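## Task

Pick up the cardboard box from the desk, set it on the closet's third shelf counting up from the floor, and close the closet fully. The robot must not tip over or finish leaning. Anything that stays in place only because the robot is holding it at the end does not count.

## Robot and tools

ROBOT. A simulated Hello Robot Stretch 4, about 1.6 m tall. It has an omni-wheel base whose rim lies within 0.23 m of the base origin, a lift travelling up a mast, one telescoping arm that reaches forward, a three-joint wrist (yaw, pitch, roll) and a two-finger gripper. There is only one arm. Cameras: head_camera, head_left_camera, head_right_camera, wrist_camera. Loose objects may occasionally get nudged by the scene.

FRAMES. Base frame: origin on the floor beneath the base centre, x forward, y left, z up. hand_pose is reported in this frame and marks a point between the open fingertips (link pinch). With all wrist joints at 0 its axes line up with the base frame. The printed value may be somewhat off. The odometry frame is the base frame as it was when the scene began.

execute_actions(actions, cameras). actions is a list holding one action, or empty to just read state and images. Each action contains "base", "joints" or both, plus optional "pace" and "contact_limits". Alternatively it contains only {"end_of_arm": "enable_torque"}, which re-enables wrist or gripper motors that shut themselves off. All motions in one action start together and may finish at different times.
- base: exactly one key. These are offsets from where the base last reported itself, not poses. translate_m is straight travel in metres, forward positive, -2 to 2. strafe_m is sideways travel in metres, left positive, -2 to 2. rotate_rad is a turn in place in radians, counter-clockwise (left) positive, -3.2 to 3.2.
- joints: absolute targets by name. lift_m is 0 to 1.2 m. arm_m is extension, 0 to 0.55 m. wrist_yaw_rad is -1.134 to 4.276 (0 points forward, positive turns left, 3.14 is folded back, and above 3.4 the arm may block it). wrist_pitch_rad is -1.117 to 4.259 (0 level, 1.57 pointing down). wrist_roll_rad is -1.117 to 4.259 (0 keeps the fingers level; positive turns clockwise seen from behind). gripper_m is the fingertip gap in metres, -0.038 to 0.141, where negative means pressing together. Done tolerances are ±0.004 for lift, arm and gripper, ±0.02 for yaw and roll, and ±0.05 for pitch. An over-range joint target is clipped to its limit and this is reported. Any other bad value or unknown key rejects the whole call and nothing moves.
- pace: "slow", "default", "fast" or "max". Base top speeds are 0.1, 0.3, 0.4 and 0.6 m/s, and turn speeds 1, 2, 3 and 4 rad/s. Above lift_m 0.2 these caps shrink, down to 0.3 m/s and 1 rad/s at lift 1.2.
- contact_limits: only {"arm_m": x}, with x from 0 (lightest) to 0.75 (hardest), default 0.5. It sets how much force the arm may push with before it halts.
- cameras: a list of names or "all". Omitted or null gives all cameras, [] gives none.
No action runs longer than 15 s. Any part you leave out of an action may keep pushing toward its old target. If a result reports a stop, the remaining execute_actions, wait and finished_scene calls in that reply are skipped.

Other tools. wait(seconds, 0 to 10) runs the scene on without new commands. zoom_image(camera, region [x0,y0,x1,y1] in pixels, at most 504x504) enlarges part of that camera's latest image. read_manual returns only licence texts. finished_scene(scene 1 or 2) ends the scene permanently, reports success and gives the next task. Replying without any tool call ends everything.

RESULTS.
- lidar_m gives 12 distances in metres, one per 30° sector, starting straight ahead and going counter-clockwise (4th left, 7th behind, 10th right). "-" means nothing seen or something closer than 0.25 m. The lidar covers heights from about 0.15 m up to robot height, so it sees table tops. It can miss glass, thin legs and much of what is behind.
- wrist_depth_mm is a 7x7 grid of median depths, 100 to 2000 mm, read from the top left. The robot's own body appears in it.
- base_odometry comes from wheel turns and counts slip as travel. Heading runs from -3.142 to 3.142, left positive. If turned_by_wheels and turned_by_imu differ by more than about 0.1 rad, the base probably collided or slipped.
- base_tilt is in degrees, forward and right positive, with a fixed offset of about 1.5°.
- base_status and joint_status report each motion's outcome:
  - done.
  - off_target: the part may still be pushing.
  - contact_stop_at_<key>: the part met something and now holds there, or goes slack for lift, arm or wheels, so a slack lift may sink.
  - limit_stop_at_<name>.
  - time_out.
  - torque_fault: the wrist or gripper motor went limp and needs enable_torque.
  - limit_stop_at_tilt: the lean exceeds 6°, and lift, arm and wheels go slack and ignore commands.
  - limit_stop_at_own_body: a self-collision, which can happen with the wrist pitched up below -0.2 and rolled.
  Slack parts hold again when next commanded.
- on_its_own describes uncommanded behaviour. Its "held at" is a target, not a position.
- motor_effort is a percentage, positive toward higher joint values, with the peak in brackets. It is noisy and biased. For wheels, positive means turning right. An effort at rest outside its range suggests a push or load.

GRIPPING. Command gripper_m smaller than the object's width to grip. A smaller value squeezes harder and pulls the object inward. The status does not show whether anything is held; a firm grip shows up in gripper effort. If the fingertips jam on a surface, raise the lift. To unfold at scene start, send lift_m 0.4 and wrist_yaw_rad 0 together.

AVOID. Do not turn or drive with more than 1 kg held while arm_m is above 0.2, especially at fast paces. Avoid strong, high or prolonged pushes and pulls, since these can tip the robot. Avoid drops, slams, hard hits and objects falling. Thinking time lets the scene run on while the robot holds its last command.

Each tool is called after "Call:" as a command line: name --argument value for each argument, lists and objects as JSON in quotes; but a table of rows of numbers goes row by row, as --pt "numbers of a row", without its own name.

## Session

Call:
execute_actions --actions '[]'

Scene clock: 0.00 s.
base_odometry: x=+0.000 y=+0.000 heading=+0.000 (m, m, rad; odometry frame)
turned_by_wheels: +0.000 (rad since the last result)
turned_by_imu: +0.000 (rad since the last result)
base_tilt: forward=+0.3 right=-0.5 (deg)
lidar_m: 1.64 1.87 2.37 2.36 2.61 1.55 1.56 1.67 1.35 1.36 1.47 1.65
base_status: not commanded
joint_positions: lift_m=+0.186 arm_m=+0.002 wrist_yaw_rad=+3.131 wrist_pitch_rad=-0.015 wrist_roll_rad=-0.013 gripper_m=+0.057
joint_status: not commanded
motor_effort: lift_m=+18 arm_m=+0 wrist_yaw_rad=+0 wrist_pitch_rad=-5 wrist_roll_rad=-1 gripper_m=-4 wheel_0=+0 wheel_1=+0 wheel_2=+1 (%)
hand_pose: x=-0.1148 y=+0.0904 z=+0.3689 quat_wxyz=(+0.005, +0.008, -0.006, +1.000) (m; base frame)
wrist_depth_mm: - 132 - - - - - / - 124 182 - - - - / - 131 188 - - - - / 133 135 - - - - - / 1708 - - - 1863 - - / 1281 1255 195 1138 198 1205 1182 / 878 809 917 - 854 798 842
pictures: head_camera, head_left_camera, head_right_camera, wrist_camera
Images, in order (width x height): head_camera 420x560, head_left_camera 420x672, head_right_camera 420x672, wrist_camera 616x392.

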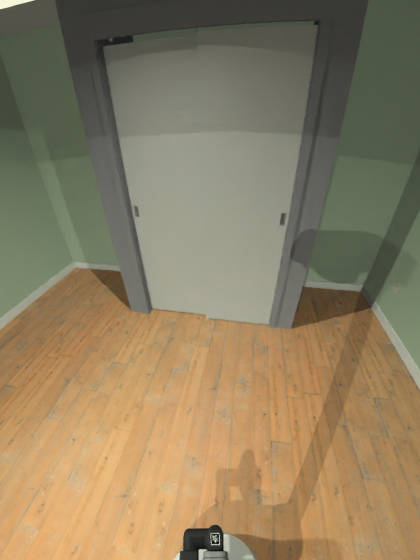

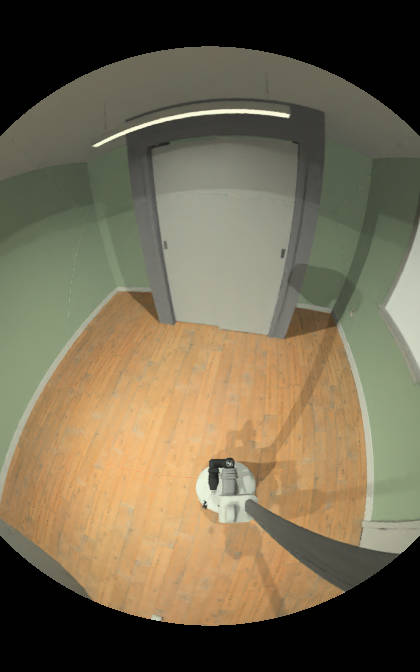

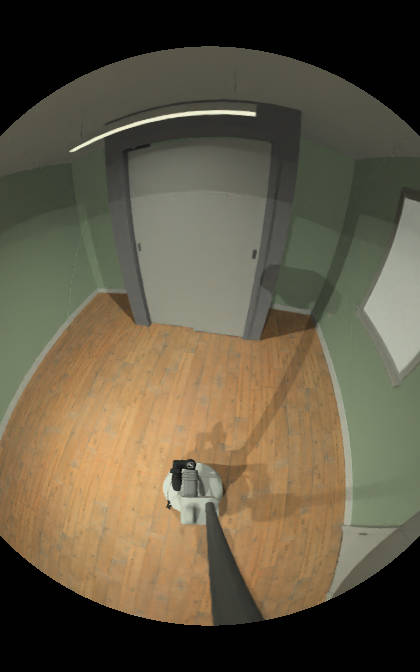

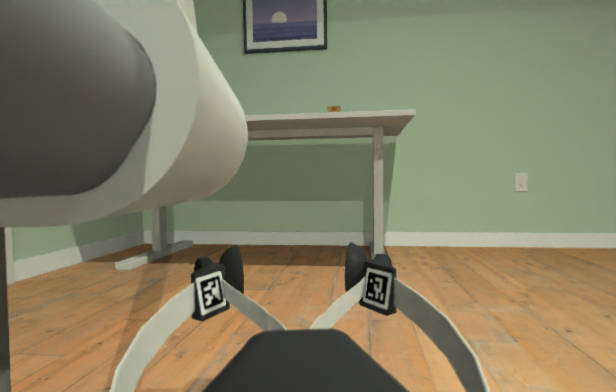

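Call:
execute_actions --actions '[{"base":{"rotate_rad":-0.2},"joints":{"lift_m":0.8,"wrist_yaw_rad":0,"gripper_m":0}}]' --cameras '["head_camera"]'

Call:
execute_actions --actions '[{"base":{"translate_m":0.9},"pace":"fast"}]' --cameras '["head_camera","wrist_camera"]'

Scene clock: 3.47 s.
base_odometry: x=+0.000 y=+0.000 heading=-0.200 (m, m, rad; odometry frame)
turned_by_wheels: -0.200 (rad since the last result)
turned_by_imu: -0.206 (rad since the last result)
base_tilt: forward=+0.3 right=-0.5 (deg)
lidar_m: 1.64 1.74 2.46 2.36 2.45 2.47 1.58 1.65 1.41 1.35 1.40 1.88
base_status: done
joint_positions: lift_m=+0.800 arm_m=+0.002 wrist_yaw_rad=+0.000 wrist_pitch_rad=-0.015 wrist_roll_rad=-0.013 gripper_m=+0.000
joint_status: all done
motor_effort: lift_m=+24(25) arm_m=+0(0) wrist_yaw_rad=-1(5) wrist_pitch_rad=-7(6) wrist_roll_rad=-1(1) gripper_m=-6(6) wheel_0=+0(4) wheel_1=-1(7) wheel_2=+1(6) (%)
hand_pose: x=+0.4612 y=-0.0873 z=+0.9822 quat_wxyz=(+1.000, -0.006, -0.008, +0.000) (m; base frame)
wrist_depth_mm: 1336 1366 1366 1397 - - 1661 / 1366 1366 1366 1308 - - 1661 / 1366 1366 1336 1430 - - 1661 / 1397 1430 1397 1430 - - 1618 / 1397 1464 1430 1366 - - 1708 / 1397 1397 184 190 1430 - 1661 / 1430 1430 1366 - 1808 1921 1708
pictures: head_camera
Images, in order (width x height): head_camera 420x560.

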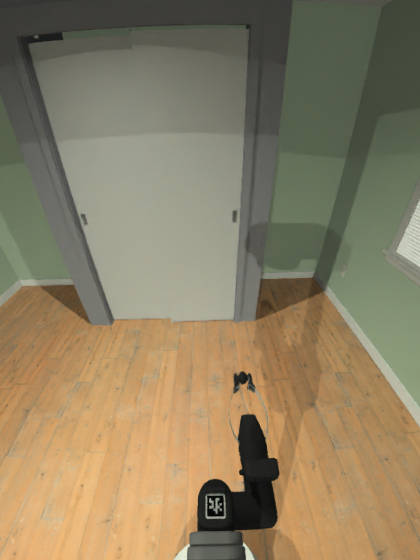

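Scene clock: 7.13 s.
base_odometry: x=+0.882 y=-0.179 heading=-0.200 (m, m, rad; odometry frame)
turned_by_wheels: +0.000 (rad since the last result)
turned_by_imu: -0.003 (rad since the last result)
base_tilt: forward=+0.3 right=-0.6 (deg)
lidar_m: 0.73 0.77 1.11 2.39 2.46 3.31 3.30 1.94 1.41 1.29 1.34 0.76
base_status: done
joint_positions: lift_m=+0.800 arm_m=+0.002 wrist_yaw_rad=+0.000 wrist_pitch_rad=-0.015 wrist_roll_rad=-0.013 gripper_m=+0.000
joint_status: not commanded
motor_effort: lift_m=+24(24) arm_m=+0(0) wrist_yaw_rad=+0(0) wrist_pitch_rad=-5(5) wrist_roll_rad=-1(1) gripper_m=-6(5) wheel_0=+1(7) wheel_1=+2(7) wheel_2=+0(15) (%)
hand_pose: x=+0.4612 y=-0.0874 z=+0.9823 quat_wxyz=(+1.000, -0.006, -0.008, +0.000) (m; base frame)
wrist_depth_mm: 496 500 512 517 512 517 1255 / 504 512 521 525 517 521 1281 / 508 508 525 530 521 525 1255 / 508 512 525 525 525 530 1255 / 512 521 525 530 535 530 1308 / 517 521 185 190 517 535 1336 / 521 530 535 - 525 544 1336
pictures: head_camera, wrist_camera
Images, in order (width x height): head_camera 420x560, wrist_camera 616x392.

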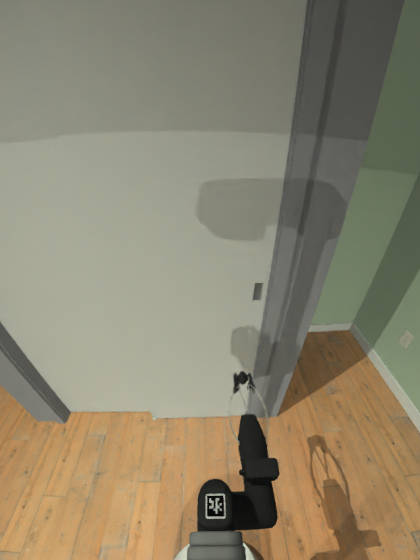

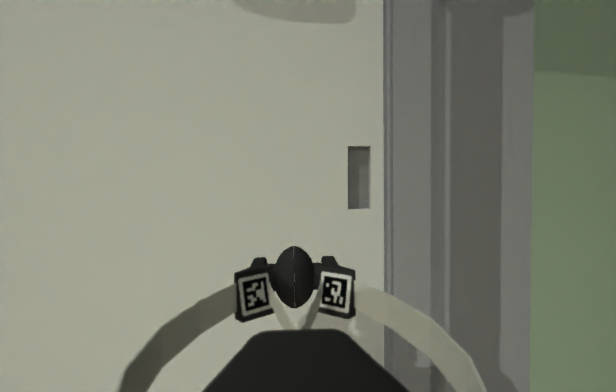

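Call:
execute_actions --actions '[{"base":{"strafe_m":-0.075},"joints":{"lift_m":0.872,"arm_m":0.22}}]' --cameras '["wrist_camera"]'

Scene clock: 9.03 s.
base_odometry: x=+0.867 y=-0.252 heading=-0.200 (m, m, rad; odometry frame)
turned_by_wheels: +0.000 (rad since the last result)
turned_by_imu: +0.000 (rad since the last result)
base_tilt: forward=+0.3 right=-0.5 (deg)
lidar_m: 0.73 0.77 1.11 2.47 2.54 3.40 3.32 1.85 1.33 1.24 1.27 0.77
base_status: done
joint_positions: lift_m=+0.872 arm_m=+0.219 wrist_yaw_rad=+0.000 wrist_pitch_rad=-0.015 wrist_roll_rad=-0.013 gripper_m=+0.000
joint_status: all done
motor_effort: lift_m=+24(32) arm_m=+6(4) wrist_yaw_rad=+0(1) wrist_pitch_rad=-5(6) wrist_roll_rad=-1(1) gripper_m=-6(6) wheel_0=+0(6) wheel_1=+2(9) wheel_2=+0(1) (%)
hand_pose: x=+0.6783 y=-0.0874 z=+1.0542 quat_wxyz=(+1.000, -0.006, -0.008, +0.000) (m; base frame)
wrist_depth_mm: 300 304 309 312 289 304 309 / 301 304 310 314 289 307 312 / 303 307 310 315 293 309 315 / 306 309 314 319 294 310 317 / 307 310 315 320 294 315 320 / 310 314 184 191 294 317 320 / 310 315 319 - 298 317 322
pictures: wrist_camera
Images, in order (width x height): wrist_camera 616x392.

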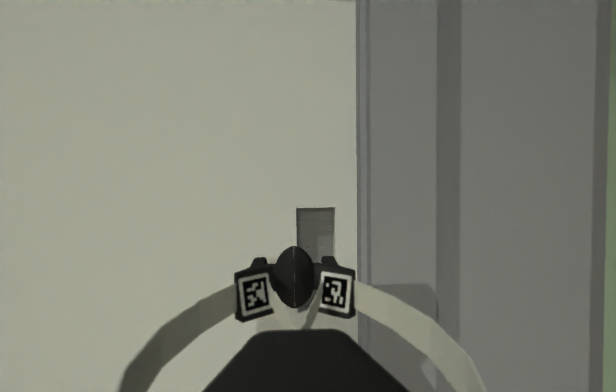

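Call:
execute_actions --actions '[{"base":{"strafe_m":-0.012},"joints":{"arm_m":0.26}}]' --cameras '[]'

Call:
execute_actions --actions '[{"joints":{"arm_m":0.36},"contact_limits":{"arm_m":0.2},"pace":"slow"}]' --cameras '["wrist_camera"]'

Scene clock: 10.03 s.
base_odometry: x=+0.865 y=-0.264 heading=-0.200 (m, m, rad; odometry frame)
turned_by_wheels: +0.000 (rad since the last result)
turned_by_imu: +0.000 (rad since the last result)
base_tilt: forward=+0.3 right=-0.5 (deg)
lidar_m: 0.72 0.77 1.12 2.46 2.57 3.43 3.32 1.83 1.32 1.22 1.26 0.76
base_status: done
joint_positions: lift_m=+0.872 arm_m=+0.259 wrist_yaw_rad=+0.000 wrist_pitch_rad=-0.015 wrist_roll_rad=-0.013 gripper_m=+0.000
joint_status: all done
motor_effort: lift_m=+24(24) arm_m=+6(7) wrist_yaw_rad=+0(0) wrist_pitch_rad=-5(5) wrist_roll_rad=-1(1) gripper_m=-5(5) wheel_0=+2(11) wheel_1=+0(8) wheel_2=+0(1) (%)
hand_pose: x=+0.7183 y=-0.0874 z=+1.0542 quat_wxyz=(+1.000, -0.006, -0.008, +0.000) (m; base frame)
wrist_depth_mm: 262 267 268 273 248 264 271 / 263 267 274 276 249 267 272 / 265 270 272 277 251 271 273 / 268 271 276 279 255 273 274 / 271 273 276 279 254 272 278 / 270 276 185 190 255 274 279 / 272 274 278 - 258 276 279
pictures: none
No camera images: the call's "cameras" was empty. Leave "cameras" out to get every camera's image.

Scene clock: 11.70 s.
base_odometry: x=+0.865 y=-0.264 heading=-0.200 (m, m, rad; odometry frame)
turned_by_wheels: -0.001 (rad since the last result)
turned_by_imu: +0.007 (rad since the last result)
base_tilt: forward=+0.3 right=-0.5 (deg)
lidar_m: 0.73 0.77 1.11 2.47 2.56 3.41 3.30 1.85 1.30 1.22 1.26 0.77
base_status: not commanded
joint_positions: lift_m=+0.872 arm_m=+0.313 wrist_yaw_rad=-0.008 wrist_pitch_rad=-0.017 wrist_roll_rad=-0.013 gripper_m=+0.000
joint_status: arm_m contact_stop (moved +0.054 of +0.101)
on_its_own: arm_m is slack since a contact_stop (your +0.360 is given up); wrist_yaw_rad is at rest, and its effort (+24) is outside its rest range (-13 to +13)
motor_effort: lift_m=+23(24) arm_m=+0(18) wrist_yaw_rad=+24(33) wrist_pitch_rad=-3(10) wrist_roll_rad=-1(1) gripper_m=-3(4) wheel_0=-2(3) wheel_1=+1(5) wheel_2=-7(10) (%)
contact_limits: arm_m 0.2
hand_pose: x=+0.7712 y=-0.0898 z=+1.0547 quat_wxyz=(+1.000, -0.006, -0.008, -0.004) (m; base frame)
wrist_depth_mm: 216 218 224 226 198 201 217 / 216 220 224 227 200 202 220 / 218 221 225 229 202 203 221 / 220 224 227 229 203 205 221 / 221 225 228 229 204 220 223 / 222 224 184 192 185 222 225 / 223 226 230 - 206 223 227
pictures: wrist_camera
Images, in order (width x height): wrist_camera 616x392.

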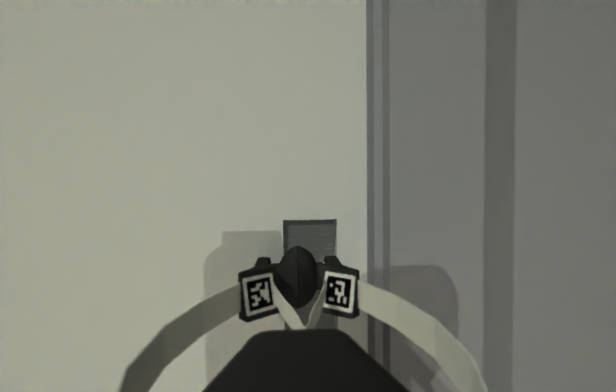

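Call:
execute_actions --actions '[{"base":{"strafe_m":0.15},"joints":{"arm_m":0.311},"pace":"slow"}]' --cameras '["head_camera","wrist_camera"]'

Scene clock: 14.40 s.
base_odometry: x=+0.894 y=-0.117 heading=-0.201 (m, m, rad; odometry frame)
turned_by_wheels: -0.001 (rad since the last result)
turned_by_imu: -0.002 (rad since the last result)
base_tilt: forward=+0.2 right=-0.6 (deg)
lidar_m: 0.74 0.77 1.12 2.31 2.39 3.25 3.31 2.05 1.48 1.39 1.39 0.77
base_status: done
joint_positions: lift_m=+0.872 arm_m=+0.311 wrist_yaw_rad=-0.012 wrist_pitch_rad=-0.017 wrist_roll_rad=-0.013 gripper_m=+0.000
joint_status: all done
on_its_own: wrist_yaw_rad is at rest, and its effort (+36) is outside its rest range (-13 to +13)
motor_effort: lift_m=+23(23) arm_m=+0(4) wrist_yaw_rad=+36(36) wrist_pitch_rad=-4(4) wrist_roll_rad=-1(1) gripper_m=-5(4) wheel_0=-6(13) wheel_1=+2(4) wheel_2=-8(7) (%)
hand_pose: x=+0.7693 y=-0.0910 z=+1.0547 quat_wxyz=(+1.000, -0.006, -0.008, -0.006) (m; base frame)
wrist_depth_mm: 214 217 222 225 750 535 268 / 216 220 223 228 831 535 270 / 216 220 227 229 768 544 270 / 216 220 226 230 854 535 271 / 220 224 227 229 866 544 272 / 221 224 182 190 183 549 273 / 222 224 230 - 580 324 274
pictures: head_camera, wrist_camera
Images, in order (width x height): head_camera 420x560, wrist_camera 616x392.

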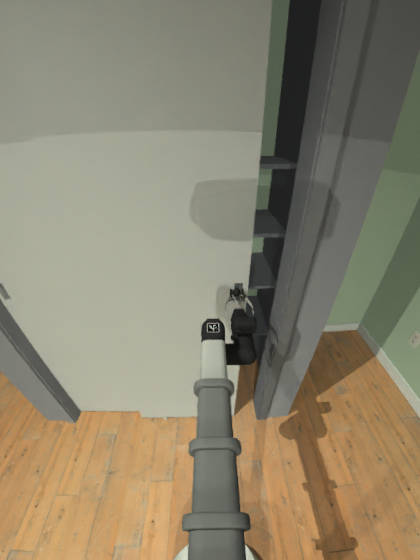

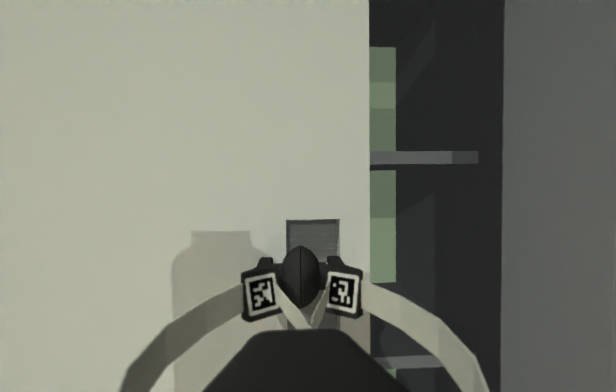

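Call:
execute_actions --actions '[{"base":{"strafe_m":0.24},"joints":{"arm_m":0.306},"pace":"slow"}]' --cameras '["head_camera","wrist_camera"]'

Call:
execute_actions --actions '[{"joints":{"arm_m":0.005},"pace":"fast"}]' --cameras '[]'

Call:
execute_actions --actions '[{"base":{"rotate_rad":3.1},"joints":{"gripper_m":0.14,"lift_m":0.8,"wrist_pitch_rad":0.45}}]' --cameras '[]'

Call:
execute_actions --actions '[{"base":{"translate_m":1.7},"pace":"fast"}]' --cameras '["head_camera","wrist_camera"]'

Scene clock: 18.10 s.
base_odometry: x=+0.942 y=+0.118 heading=-0.202 (m, m, rad; odometry frame)
turned_by_wheels: -0.001 (rad since the last result)
turned_by_imu: -0.003 (rad since the last result)
base_tilt: forward=+0.2 right=-0.5 (deg)
lidar_m: 0.73 0.76 0.99 2.06 2.14 2.91 3.33 2.39 1.75 1.62 1.69 0.89
base_status: done
joint_positions: lift_m=+0.872 arm_m=+0.306 wrist_yaw_rad=-0.013 wrist_pitch_rad=-0.016 wrist_roll_rad=-0.013 gripper_m=+0.000
joint_status: all done
on_its_own: wrist_yaw_rad is at rest, and its effort (+38) is outside its rest range (-13 to +13)
motor_effort: lift_m=+23(23) arm_m=-1(8) wrist_yaw_rad=+38(39) wrist_pitch_rad=-5(5) wrist_roll_rad=-1(1) gripper_m=-4(5) wheel_0=-6(13) wheel_1=+2(5) wheel_2=-8(10) (%)
hand_pose: x=+0.7643 y=-0.0911 z=+1.0545 quat_wxyz=(+1.000, -0.006, -0.008, -0.007) (m; base frame)
wrist_depth_mm: 214 217 222 225 750 820 691 / 216 219 222 227 946 960 699 / 216 221 224 228 549 866 647 / 218 220 226 230 976 976 707 / 219 224 226 229 976 976 699 / 221 224 182 193 184 768 683 / 223 224 229 - 569 591 647
pictures: head_camera, wrist_camera
Images, in order (width x height): head_camera 420x560, wrist_camera 616x392.

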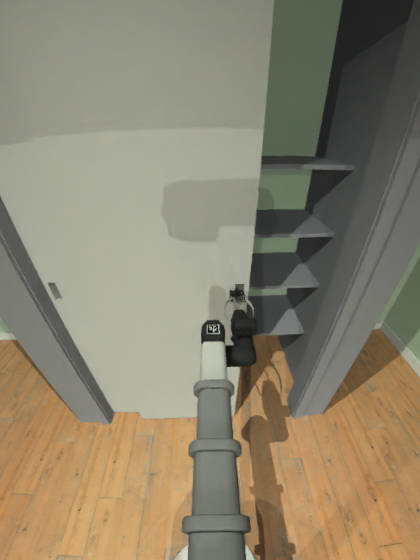

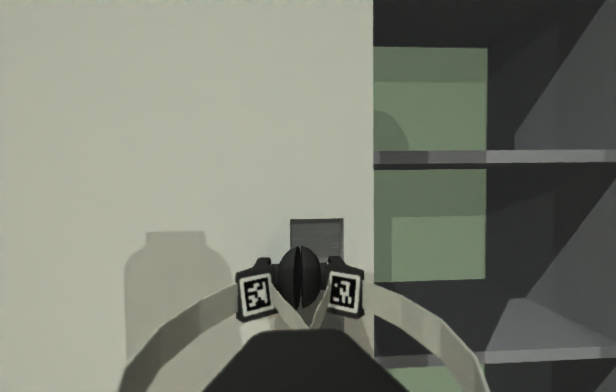

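Scene clock: 19.80 s.
base_odometry: x=+0.942 y=+0.118 heading=-0.202 (m, m, rad; odometry frame)
turned_by_wheels: +0.001 (rad since the last result)
turned_by_imu: +0.001 (rad since the last result)
base_tilt: forward=+0.2 right=-0.6 (deg)
lidar_m: 0.74 0.77 1.01 2.07 2.16 2.90 3.32 2.41 1.73 1.62 1.68 0.89
base_status: not commanded
joint_positions: lift_m=+0.872 arm_m=+0.006 wrist_yaw_rad=+0.000 wrist_pitch_rad=-0.015 wrist_roll_rad=-0.013 gripper_m=+0.000
joint_status: all done
motor_effort: lift_m=+23(23) arm_m=-6(6) wrist_yaw_rad=+1(37) wrist_pitch_rad=-6(7) wrist_roll_rad=-1(1) gripper_m=-6(5) wheel_0=-1(6) wheel_1=+2(2) wheel_2=-4(8) (%)
hand_pose: x=+0.4654 y=-0.0875 z=+1.0543 quat_wxyz=(+1.000, -0.006, -0.008, +0.000) (m; base frame)
wrist_depth_mm: 492 500 508 508 946 891 591 / 496 504 512 517 1205 1025 603 / 496 504 512 521 1229 960 603 / 504 512 517 525 1255 1008 597 / 508 512 517 525 1255 1042 603 / 504 517 184 190 866 917 603 / 512 517 521 - 1281 931 615
pictures: none
No camera images: the call's "cameras" was empty. Leave "cameras" out to get every camera's image.

Scene clock: 22.63 s.
base_odometry: x=+0.942 y=+0.118 heading=+2.898 (m, m, rad; odometry frame)
turned_by_wheels: +3.100 (rad since the last result)
turned_by_imu: +3.183 (rad since the last result)
base_tilt: forward=+0.3 right=-0.6 (deg)
lidar_m: 2.43 2.43 1.73 1.59 1.65 0.90 0.73 0.76 0.99 2.09 2.12 2.82
base_status: done
joint_positions: lift_m=+0.800 arm_m=+0.006 wrist_yaw_rad=+0.000 wrist_pitch_rad=+0.452 wrist_roll_rad=-0.013 gripper_m=+0.140
joint_status: all done
motor_effort: lift_m=+14(20) arm_m=-6(6) wrist_yaw_rad=+1(1) wrist_pitch_rad=-5(3) wrist_roll_rad=-2(1) gripper_m=+0(5) wheel_0=-2(5) wheel_1=-1(6) wheel_2=-1(11) (%)
hand_pose: x=+0.4365 y=-0.0874 z=+0.8527 quat_wxyz=(+0.975, -0.006, +0.224, +0.001) (m; base frame)
wrist_depth_mm: - - - - - - - / - - - - - - - / - - - - - - - / - - - - - - - / 1537 1576 1618 1618 1576 1618 1499 / 1308 200 1229 1229 1205 1281 1366 / 1098 1098 1138 - 1160 1118 1138
pictures: none
No camera images: the call's "cameras" was empty. Leave "cameras" out to get every camera's image.

Scene clock: 28.30 s.
base_odometry: x=-0.708 y=+0.528 heading=+2.898 (m, m, rad; odometry frame)
turned_by_wheels: +0.000 (rad since the last result)
turned_by_imu: -0.004 (rad since the last result)
base_tilt: forward=+0.2 right=-0.5 (deg)
lidar_m: 0.74 0.78 1.03 1.68 1.77 2.33 2.46 2.52 2.14 2.01 2.06 1.64
base_status: done
joint_positions: lift_m=+0.800 arm_m=+0.006 wrist_yaw_rad=+0.000 wrist_pitch_rad=+0.452 wrist_roll_rad=-0.013 gripper_m=+0.140
joint_status: not commanded
motor_effort: lift_m=+14(14) arm_m=-6(6) wrist_yaw_rad=+1(1) wrist_pitch_rad=-5(4) wrist_roll_rad=-2(1) gripper_m=+1(1) wheel_0=+0(9) wheel_1=+2(7) wheel_2=-1(11) (%)
hand_pose: x=+0.4365 y=-0.0874 z=+0.8527 quat_wxyz=(+0.975, -0.006, +0.224, +0.001) (m; base frame)
wrist_depth_mm: 1138 1138 1205 1205 1205 1255 1255 / 1138 1160 1229 1281 1281 1366 1397 / 699 750 878 1336 1430 1464 1430 / 580 591 1430 1499 1499 1537 1661 / 1499 1499 1499 1576 1576 1618 1618 / 1281 200 1205 1255 1229 1255 1281 / 1098 1078 1138 - 1160 1118 1160
pictures: head_camera, wrist_camera
Images, in order (width x height): head_camera 420x560, wrist_camera 616x392.

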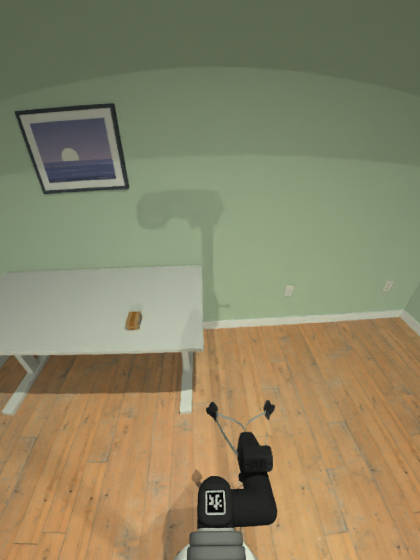

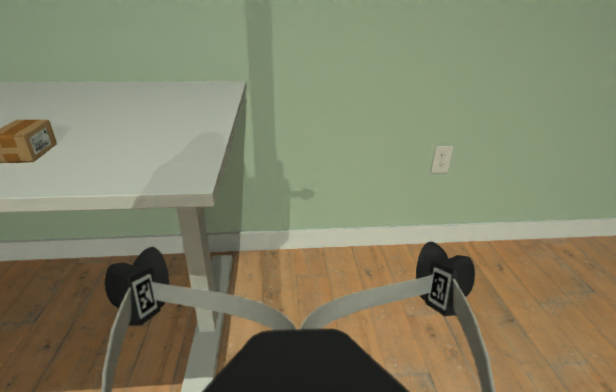

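Call:
execute_actions --actions '[{"base":{"strafe_m":0.46},"joints":{"arm_m":0.05}}]' --cameras '[]'

Call:
execute_actions --actions '[{"base":{"translate_m":0.25},"joints":{"arm_m":0.12}}]' --cameras '["head_camera","wrist_camera"]'

Scene clock: 31.30 s.
base_odometry: x=-0.818 y=+0.081 heading=+2.898 (m, m, rad; odometry frame)
turned_by_wheels: +0.000 (rad since the last result)
turned_by_imu: +0.001 (rad since the last result)
base_tilt: forward=+0.3 right=-0.5 (deg)
lidar_m: 0.72 0.77 1.03 1.23 1.26 1.72 2.46 2.56 2.61 2.48 2.31 0.76
base_status: done
joint_positions: lift_m=+0.800 arm_m=+0.049 wrist_yaw_rad=+0.000 wrist_pitch_rad=+0.452 wrist_roll_rad=-0.013 gripper_m=+0.140
joint_status: all done
motor_effort: lift_m=+15(15) arm_m=+6(7) wrist_yaw_rad=+1(0) wrist_pitch_rad=-5(5) wrist_roll_rad=-2(2) gripper_m=-1(1) wheel_0=+1(13) wheel_1=-1(9) wheel_2=+0(1) (%)
hand_pose: x=+0.4794 y=-0.0874 z=+0.8526 quat_wxyz=(+0.975, -0.006, +0.224, +0.001) (m; base frame)
wrist_depth_mm: 1078 1098 1138 1118 1182 1205 1205 / 1118 1138 1160 1182 1229 1308 1281 / 741 750 768 715 768 1366 1366 / 559 564 569 564 569 569 1537 / 1430 1430 1499 1499 1464 1537 1537 / 1308 201 1205 1138 1229 1255 1308 / 1078 1098 1160 - 1118 1138 1118
pictures: none
No camera images: the call's "cameras" was empty. Leave "cameras" out to get every camera's image.

Scene clock: 33.60 s.
base_odometry: x=-1.061 y=+0.141 heading=+2.898 (m, m, rad; odometry frame)
turned_by_wheels: +0.000 (rad since the last result)
turned_by_imu: -0.001 (rad since the last result)
base_tilt: forward=+0.3 right=-0.6 (deg)
lidar_m: 0.48 0.51 0.69 1.20 1.28 1.72 2.72 2.81 2.62 2.48 1.93 0.53
base_status: done
joint_positions: lift_m=+0.800 arm_m=+0.119 wrist_yaw_rad=+0.000 wrist_pitch_rad=+0.452 wrist_roll_rad=-0.013 gripper_m=+0.140
joint_status: all done
motor_effort: lift_m=+15(15) arm_m=+6(7) wrist_yaw_rad=+1(1) wrist_pitch_rad=-5(5) wrist_roll_rad=-1(1) gripper_m=-1(2) wheel_0=+1(9) wheel_1=+2(3) wheel_2=-2(9) (%)
hand_pose: x=+0.5494 y=-0.0874 z=+0.8526 quat_wxyz=(+0.975, -0.006, +0.224, +0.001) (m; base frame)
wrist_depth_mm: 809 831 831 866 866 904 891 / 854 891 904 917 931 960 976 / 759 759 768 768 768 1008 1060 / 554 564 564 564 569 569 1118 / 436 442 427 415 449 449 1205 / 366 200 343 345 347 364 375 / 315 312 327 - 329 317 322
pictures: head_camera, wrist_camera
Images, in order (width x height): head_camera 420x560, wrist_camera 616x392.

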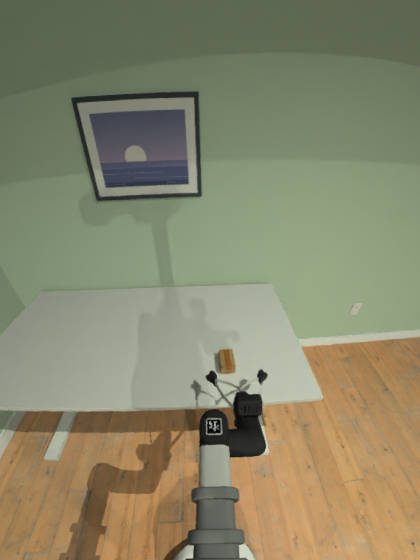

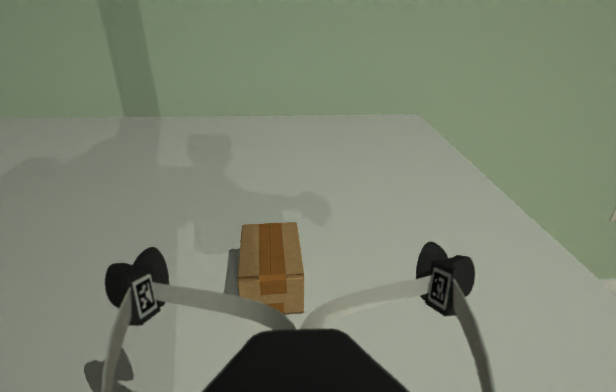

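Call:
execute_actions --actions '[{"base":{"strafe_m":0.02},"joints":{"arm_m":0.16,"lift_m":0.708,"gripper_m":0.11}}]' --cameras '[]'

Call:
execute_actions --actions '[{"joints":{"arm_m":0.245}}]' --cameras '["head_camera","wrist_camera"]'

Scene clock: 35.13 s.
base_odometry: x=-1.066 y=+0.122 heading=+2.898 (m, m, rad; odometry frame)
turned_by_wheels: +0.000 (rad since the last result)
turned_by_imu: +0.000 (rad since the last result)
base_tilt: forward=+0.2 right=-0.5 (deg)
lidar_m: 0.49 0.51 0.66 1.19 1.25 1.70 2.77 2.82 2.61 2.49 1.92 0.52
base_status: done
joint_positions: lift_m=+0.708 arm_m=+0.159 wrist_yaw_rad=+0.000 wrist_pitch_rad=+0.452 wrist_roll_rad=-0.013 gripper_m=+0.110
joint_status: all done
motor_effort: lift_m=+13(13) arm_m=+6(7) wrist_yaw_rad=+0(1) wrist_pitch_rad=-7(3) wrist_roll_rad=-1(2) gripper_m=+0(2) wheel_0=+0(7) wheel_1=-1(9) wheel_2=+0(4) (%)
hand_pose: x=+0.5894 y=-0.0874 z=+0.7607 quat_wxyz=(+0.975, -0.006, +0.224, +0.001) (m; base frame)
wrist_depth_mm: 788 778 809 820 842 854 866 / 768 788 788 778 820 917 917 / 504 508 508 512 517 517 1008 / 373 375 373 293 384 379 389 / 296 297 287 276 301 303 304 / 246 232 233 248 232 251 251 / 211 205 218 - 219 211 214
pictures: none
No camera images: the call's "cameras" was empty. Leave "cameras" out to get every camera's image.

Scene clock: 36.33 s.
base_odometry: x=-1.066 y=+0.122 heading=+2.898 (m, m, rad; odometry frame)
turned_by_wheels: +0.000 (rad since the last result)
turned_by_imu: +0.000 (rad since the last result)
base_tilt: forward=+0.4 right=-0.5 (deg)
lidar_m: 0.47 0.48 0.67 1.17 1.26 1.70 2.75 2.82 2.63 2.49 1.92 0.52
base_status: not commanded
joint_positions: lift_m=+0.708 arm_m=+0.244 wrist_yaw_rad=+0.000 wrist_pitch_rad=+0.452 wrist_roll_rad=-0.013 gripper_m=+0.110
joint_status: all done
motor_effort: lift_m=+13(13) arm_m=+6(6) wrist_yaw_rad=+0(1) wrist_pitch_rad=-5(7) wrist_roll_rad=-1(1) gripper_m=-2(0) wheel_0=+0(0) wheel_1=-1(1) wheel_2=+0(0) (%)
hand_pose: x=+0.6744 y=-0.0874 z=+0.7607 quat_wxyz=(+0.975, -0.006, +0.224, +0.001) (m; base frame)
wrist_depth_mm: 699 707 741 732 750 778 788 / 723 750 750 788 798 831 854 / 496 508 508 508 517 521 904 / 373 375 375 379 379 379 384 / 297 297 287 219 301 301 304 / 246 230 194 187 232 250 251 / 211 206 211 - 220 211 214
pictures: head_camera, wrist_camera
Images, in order (width x height): head_camera 420x560, wrist_camera 616x392.

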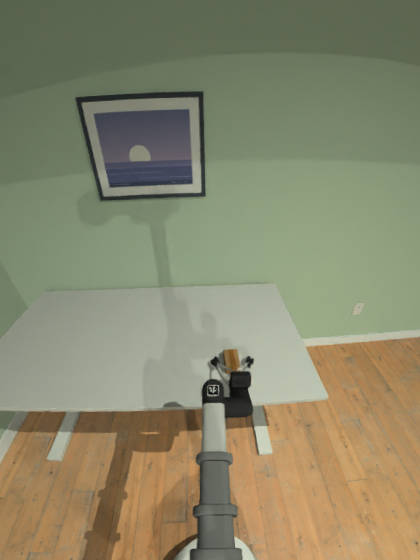

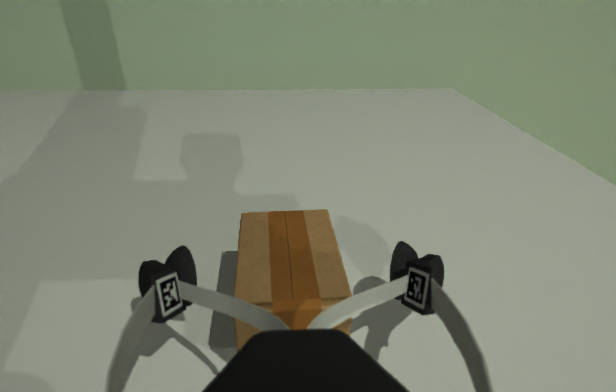

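Call:
execute_actions --actions '[{"joints":{"lift_m":0.7,"arm_m":0.238,"gripper_m":0.0}}]' --cameras '["wrist_camera"]'

Call:
execute_actions --actions '[{"joints":{"lift_m":0.77}}]' --cameras '["wrist_camera"]'

Scene clock: 38.37 s.
base_odometry: x=-1.066 y=+0.122 heading=+2.898 (m, m, rad; odometry frame)
turned_by_wheels: +0.000 (rad since the last result)
turned_by_imu: +0.000 (rad since the last result)
base_tilt: forward=+0.3 right=-0.6 (deg)
lidar_m: 0.48 0.49 0.67 1.19 1.23 1.70 2.76 2.82 2.64 2.49 1.92 0.53
base_status: not commanded
joint_positions: lift_m=+0.700 arm_m=+0.239 wrist_yaw_rad=+0.000 wrist_pitch_rad=+0.453 wrist_roll_rad=-0.013 gripper_m=+0.001
joint_status: all done
motor_effort: lift_m=+14(15) arm_m=-6(8) wrist_yaw_rad=+0(0) wrist_pitch_rad=-8(7) wrist_roll_rad=-1(1) gripper_m=-26(27) wheel_0=+0(0) wheel_1=-2(1) wheel_2=+0(0) (%)
hand_pose: x=+0.6694 y=-0.0874 z=+0.7525 quat_wxyz=(+0.974, -0.006, +0.224, +0.001) (m; base frame)
wrist_depth_mm: 707 732 732 750 768 778 798 / 750 768 768 778 759 809 854 / 477 480 488 484 492 496 891 / 353 357 357 355 364 366 366 / 281 283 273 194 289 289 289 / 234 175 177 172 185 231 239 / 200 195 201 - 204 198 204
pictures: wrist_camera
Images, in order (width x height): wrist_camera 616x392.

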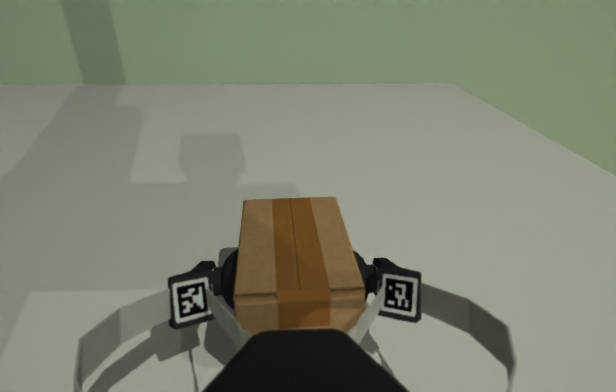

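Scene clock: 39.63 s.
base_odometry: x=-1.066 y=+0.122 heading=+2.898 (m, m, rad; odometry frame)
turned_by_wheels: +0.000 (rad since the last result)
turned_by_imu: +0.000 (rad since the last result)
base_tilt: forward=+0.3 right=-0.6 (deg)
lidar_m: 0.48 0.49 0.69 1.19 1.25 1.71 2.75 2.82 2.61 2.50 1.93 0.53
base_status: not commanded
joint_positions: lift_m=+0.770 arm_m=+0.239 wrist_yaw_rad=+0.000 wrist_pitch_rad=+0.453 wrist_roll_rad=-0.013 gripper_m=+0.001
joint_status: all done
motor_effort: lift_m=+25(24) arm_m=-6(6) wrist_yaw_rad=+0(1) wrist_pitch_rad=-8(7) wrist_roll_rad=-2(1) gripper_m=-26(27) wheel_0=+0(0) wheel_1=-1(1) wheel_2=+0(0) (%)
hand_pose: x=+0.6693 y=-0.0874 z=+0.8216 quat_wxyz=(+0.974, -0.006, +0.224, +0.001) (m; base frame)
wrist_depth_mm: 723 732 732 750 768 788 798 / 759 768 788 798 820 831 854 / 661 661 668 676 676 866 917 / 488 492 496 500 508 500 976 / 389 392 377 194 397 399 397 / 327 174 177 173 184 320 332 / 278 268 279 - 281 274 283
pictures: wrist_camera
Images, in order (width x height): wrist_camera 616x392.

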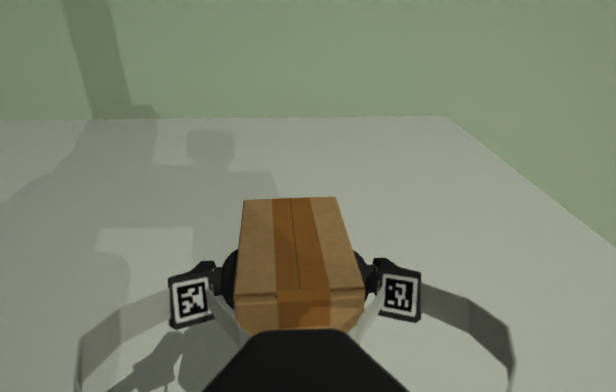

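Call:
execute_actions --actions '[{"base":{"translate_m":-1.6},"joints":{"arm_m":0.005},"pace":"fast"}]' --cameras '[]'

Call:
execute_actions --actions '[{"base":{"rotate_rad":3.1},"joints":{"lift_m":1.0}}]' --cameras '[]'

Call:
execute_actions --actions '[{"base":{"strafe_m":0.27}}]' --cameras '["head_camera","wrist_camera"]'

Scene clock: 45.30 s.
base_odometry: x=+0.487 y=-0.264 heading=+2.898 (m, m, rad; odometry frame)
turned_by_wheels: +0.000 (rad since the last result)
turned_by_imu: +0.002 (rad since the last result)
base_tilt: forward=+0.3 right=-0.6 (deg)
lidar_m: 2.08 1.73 1.24 1.15 1.17 1.62 1.08 1.14 1.57 2.57 2.62 3.04
base_status: done
joint_positions: lift_m=+0.770 arm_m=+0.006 wrist_yaw_rad=+0.000 wrist_pitch_rad=+0.453 wrist_roll_rad=-0.013 gripper_m=+0.001
joint_status: all done
motor_effort: lift_m=+24(24) arm_m=-6(6) wrist_yaw_rad=+1(0) wrist_pitch_rad=-9(10) wrist_roll_rad=-1(1) gripper_m=-27(27) wheel_0=+0(7) wheel_1=+0(6) wheel_2=+1(14) (%)
hand_pose: x=+0.4363 y=-0.0875 z=+0.8215 quat_wxyz=(+0.974, -0.006, +0.225, +0.001) (m; base frame)
wrist_depth_mm: - - - - - - - / - - - - - - - / - - - - - - - / 1808 1863 1863 1808 1921 - - / 1537 1537 1499 193 1576 1499 1537 / 1255 175 177 172 185 1229 1255 / 1078 1042 1078 - 1098 1060 1078
pictures: none
No camera images: the call's "cameras" was empty. Leave "cameras" out to get every camera's image.

Scene clock: 48.13 s.
base_odometry: x=+0.487 y=-0.264 heading=-0.286 (m, m, rad; odometry frame)
turned_by_wheels: +3.099 (rad since the last result)
turned_by_imu: +3.183 (rad since the last result)
base_tilt: forward=+0.2 right=-0.5 (deg)
lidar_m: 1.09 1.16 1.54 2.53 2.61 3.06 2.15 1.78 1.26 1.15 1.17 1.59
base_status: done
joint_positions: lift_m=+1.000 arm_m=+0.006 wrist_yaw_rad=+0.000 wrist_pitch_rad=+0.453 wrist_roll_rad=-0.013 gripper_m=+0.001
joint_status: all done
motor_effort: lift_m=+24(30) arm_m=-6(6) wrist_yaw_rad=+0(1) wrist_pitch_rad=-8(7) wrist_roll_rad=-2(2) gripper_m=-27(27) wheel_0=-3(7) wheel_1=-2(6) wheel_2=-3(11) (%)
hand_pose: x=+0.4363 y=-0.0874 z=+1.0516 quat_wxyz=(+0.974, -0.006, +0.224, +0.002) (m; base frame)
wrist_depth_mm: 778 1366 1397 788 1430 1499 1308 / 820 1430 1397 842 1576 1576 1366 / 878 1576 1618 917 1708 1756 1430 / 917 1397 1464 946 1921 1808 1397 / 1008 1078 1808 193 1863 1863 1430 / 1098 175 177 173 184 1537 1336 / 1182 1255 1308 - 1336 1308 1366
pictures: none
No camera images: the call's "cameras" was empty. Leave "cameras" out to get every camera's image.

Scene clock: 50.37 s.
base_odometry: x=+0.563 y=-0.005 heading=-0.286 (m, m, rad; odometry frame)
turned_by_wheels: +0.000 (rad since the last result)
turned_by_imu: +0.000 (rad since the last result)
base_tilt: forward=+0.2 right=-0.6 (deg)
lidar_m: 1.10 1.12 1.47 2.27 2.34 3.08 2.18 2.17 1.53 1.44 1.46 1.13
base_status: done
joint_positions: lift_m=+1.000 arm_m=+0.006 wrist_yaw_rad=+0.000 wrist_pitch_rad=+0.453 wrist_roll_rad=-0.013 gripper_m=+0.001
joint_status: not commanded
motor_effort: lift_m=+24(24) arm_m=-6(6) wrist_yaw_rad=+0(0) wrist_pitch_rad=-7(8) wrist_roll_rad=-2(1) gripper_m=-26(28) wheel_0=+0(8) wheel_1=-1(11) wheel_2=+0(1) (%)
hand_pose: x=+0.4363 y=-0.0874 z=+1.0516 quat_wxyz=(+0.974, -0.006, +0.224, +0.002) (m; base frame)
wrist_depth_mm: 750 750 1397 1430 788 1464 1499 / 788 809 1255 1499 842 1618 1576 / 842 866 1138 1661 946 1708 1661 / 917 946 976 1499 991 1921 1708 / 976 1008 1008 193 1078 1983 1708 / 1078 174 177 172 185 1537 1576 / 1205 1205 1205 - 1281 1366 1366
pictures: head_camera, wrist_camera
Images, in order (width x height): head_camera 420x560, wrist_camera 616x392.

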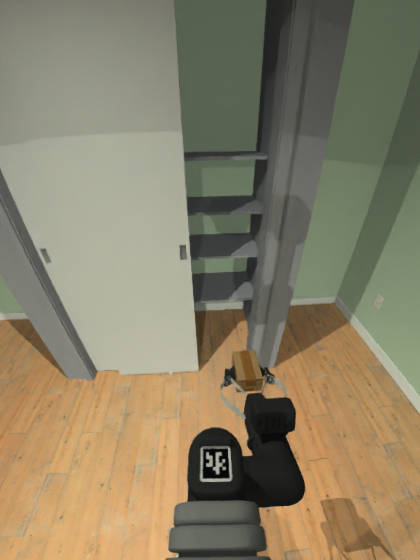

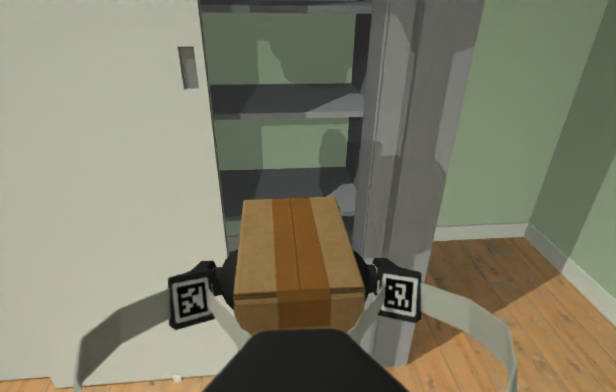

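Call:
execute_actions --actions '[{"base":{"translate_m":0.65},"joints":{"arm_m":0.12,"lift_m":1.18}}]' --cameras '["head_camera","wrist_camera"]'

Scene clock: 54.10 s.
base_odometry: x=+1.187 y=-0.188 heading=-0.286 (m, m, rad; odometry frame)
turned_by_wheels: +0.000 (rad since the last result)
turned_by_imu: -0.002 (rad since the last result)
base_tilt: forward=+0.3 right=-0.6 (deg)
lidar_m: 0.45 0.45 0.61 2.31 2.38 3.11 3.64 2.18 1.48 1.39 0.67 0.52
base_status: done
joint_positions: lift_m=+1.180 arm_m=+0.119 wrist_yaw_rad=+0.000 wrist_pitch_rad=+0.453 wrist_roll_rad=-0.013 gripper_m=+0.001
joint_status: all done
motor_effort: lift_m=+24(23) arm_m=+5(5) wrist_yaw_rad=+0(0) wrist_pitch_rad=-7(7) wrist_roll_rad=-1(2) gripper_m=-27(27) wheel_0=+1(6) wheel_1=+1(6) wheel_2=-1(11) (%)
hand_pose: x=+0.5493 y=-0.0874 z=+1.2316 quat_wxyz=(+0.974, -0.006, +0.225, +0.001) (m; base frame)
wrist_depth_mm: 707 732 741 750 750 517 382 / 750 768 778 809 798 512 387 / 627 634 634 634 647 521 389 / 469 496 496 477 535 500 394 / 854 831 809 194 809 535 267 / 699 174 178 172 184 452 268 / 603 627 627 - 715 539 272
pictures: head_camera, wrist_camera
Images, in order (width x height): head_camera 420x560, wrist_camera 616x392.

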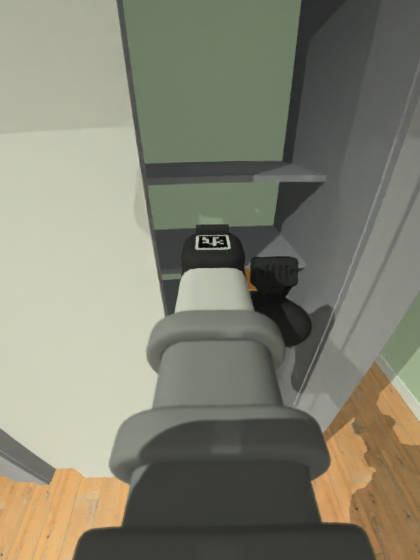

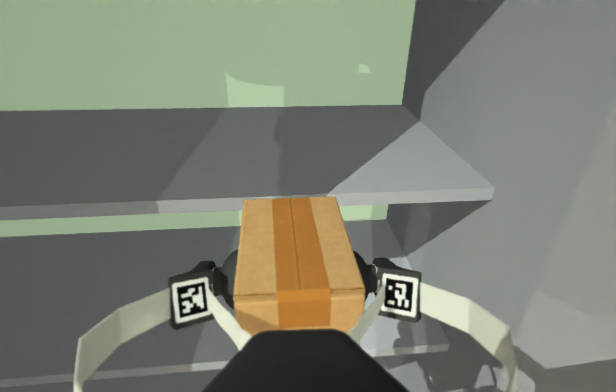

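Call:
execute_actions --actions '[{"joints":{"arm_m":0.46,"lift_m":1.165}}]' --cameras '["wrist_camera"]'

Call:
execute_actions --actions '[{"joints":{"lift_m":1.133},"pace":"slow"}]' --cameras '["head_right_camera"]'

Scene clock: 56.37 s.
base_odometry: x=+1.187 y=-0.188 heading=-0.286 (m, m, rad; odometry frame)
turned_by_wheels: +0.000 (rad since the last result)
turned_by_imu: +0.000 (rad since the last result)
base_tilt: forward=+0.3 right=-0.5 (deg)
lidar_m: 0.45 0.45 0.59 2.30 2.38 3.12 3.65 2.17 1.46 1.39 0.66 0.52
base_status: not commanded
joint_positions: lift_m=+1.165 arm_m=+0.459 wrist_yaw_rad=+0.000 wrist_pitch_rad=+0.453 wrist_roll_rad=-0.013 gripper_m=+0.001
joint_status: all done
motor_effort: lift_m=+14(18) arm_m=+6(5) wrist_yaw_rad=+0(0) wrist_pitch_rad=-9(6) wrist_roll_rad=-1(1) gripper_m=-26(27) wheel_0=+1(0) wheel_1=+1(1) wheel_2=-1(1) (%)
hand_pose: x=+0.8893 y=-0.0874 z=+1.2174 quat_wxyz=(+0.974, -0.006, +0.224, +0.002) (m; base frame)
wrist_depth_mm: 415 424 433 445 455 455 353 / 445 455 466 473 484 477 355 / 480 488 500 512 525 484 359 / 436 439 442 445 445 439 362 / 351 345 334 193 351 357 343 / 289 173 177 172 185 285 296 / 247 241 248 - 250 244 251
pictures: wrist_camera
Images, in order (width x height): wrist_camera 616x392.

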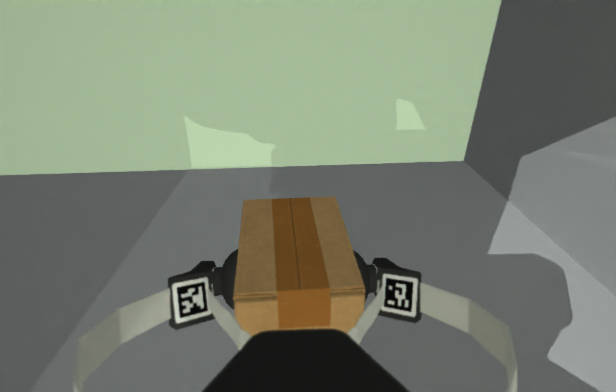

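Scene clock: 57.47 s.
base_odometry: x=+1.187 y=-0.188 heading=-0.286 (m, m, rad; odometry frame)
turned_by_wheels: +0.000 (rad since the last result)
turned_by_imu: +0.000 (rad since the last result)
base_tilt: forward=+0.3 right=-0.6 (deg)
lidar_m: 0.45 0.45 0.61 2.31 2.37 3.12 3.63 2.16 1.47 1.38 0.69 0.51
base_status: not commanded
joint_positions: lift_m=+1.133 arm_m=+0.459 wrist_yaw_rad=+0.000 wrist_pitch_rad=+0.453 wrist_roll_rad=-0.013 gripper_m=+0.001
joint_status: all done
motor_effort: lift_m=+14(16) arm_m=+6(6) wrist_yaw_rad=+0(0) wrist_pitch_rad=-9(8) wrist_roll_rad=-1(2) gripper_m=-27(27) wheel_0=+1(0) wheel_1=+1(1) wheel_2=-1(1) (%)
hand_pose: x=+0.8893 y=-0.0874 z=+1.1854 quat_wxyz=(+0.974, -0.006, +0.224, +0.002) (m; base frame)
wrist_depth_mm: 418 424 436 445 455 452 353 / 445 455 462 477 484 477 355 / 469 477 492 496 508 459 357 / 373 373 375 379 382 384 349 / 297 296 287 193 301 303 304 / 248 174 176 172 184 244 251 / 211 206 212 - 213 208 214
pictures: head_right_camera
Images, in order (width x height): head_right_camera 420x672.

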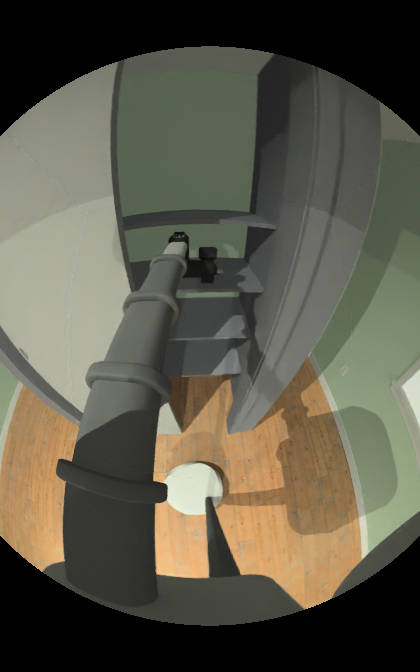

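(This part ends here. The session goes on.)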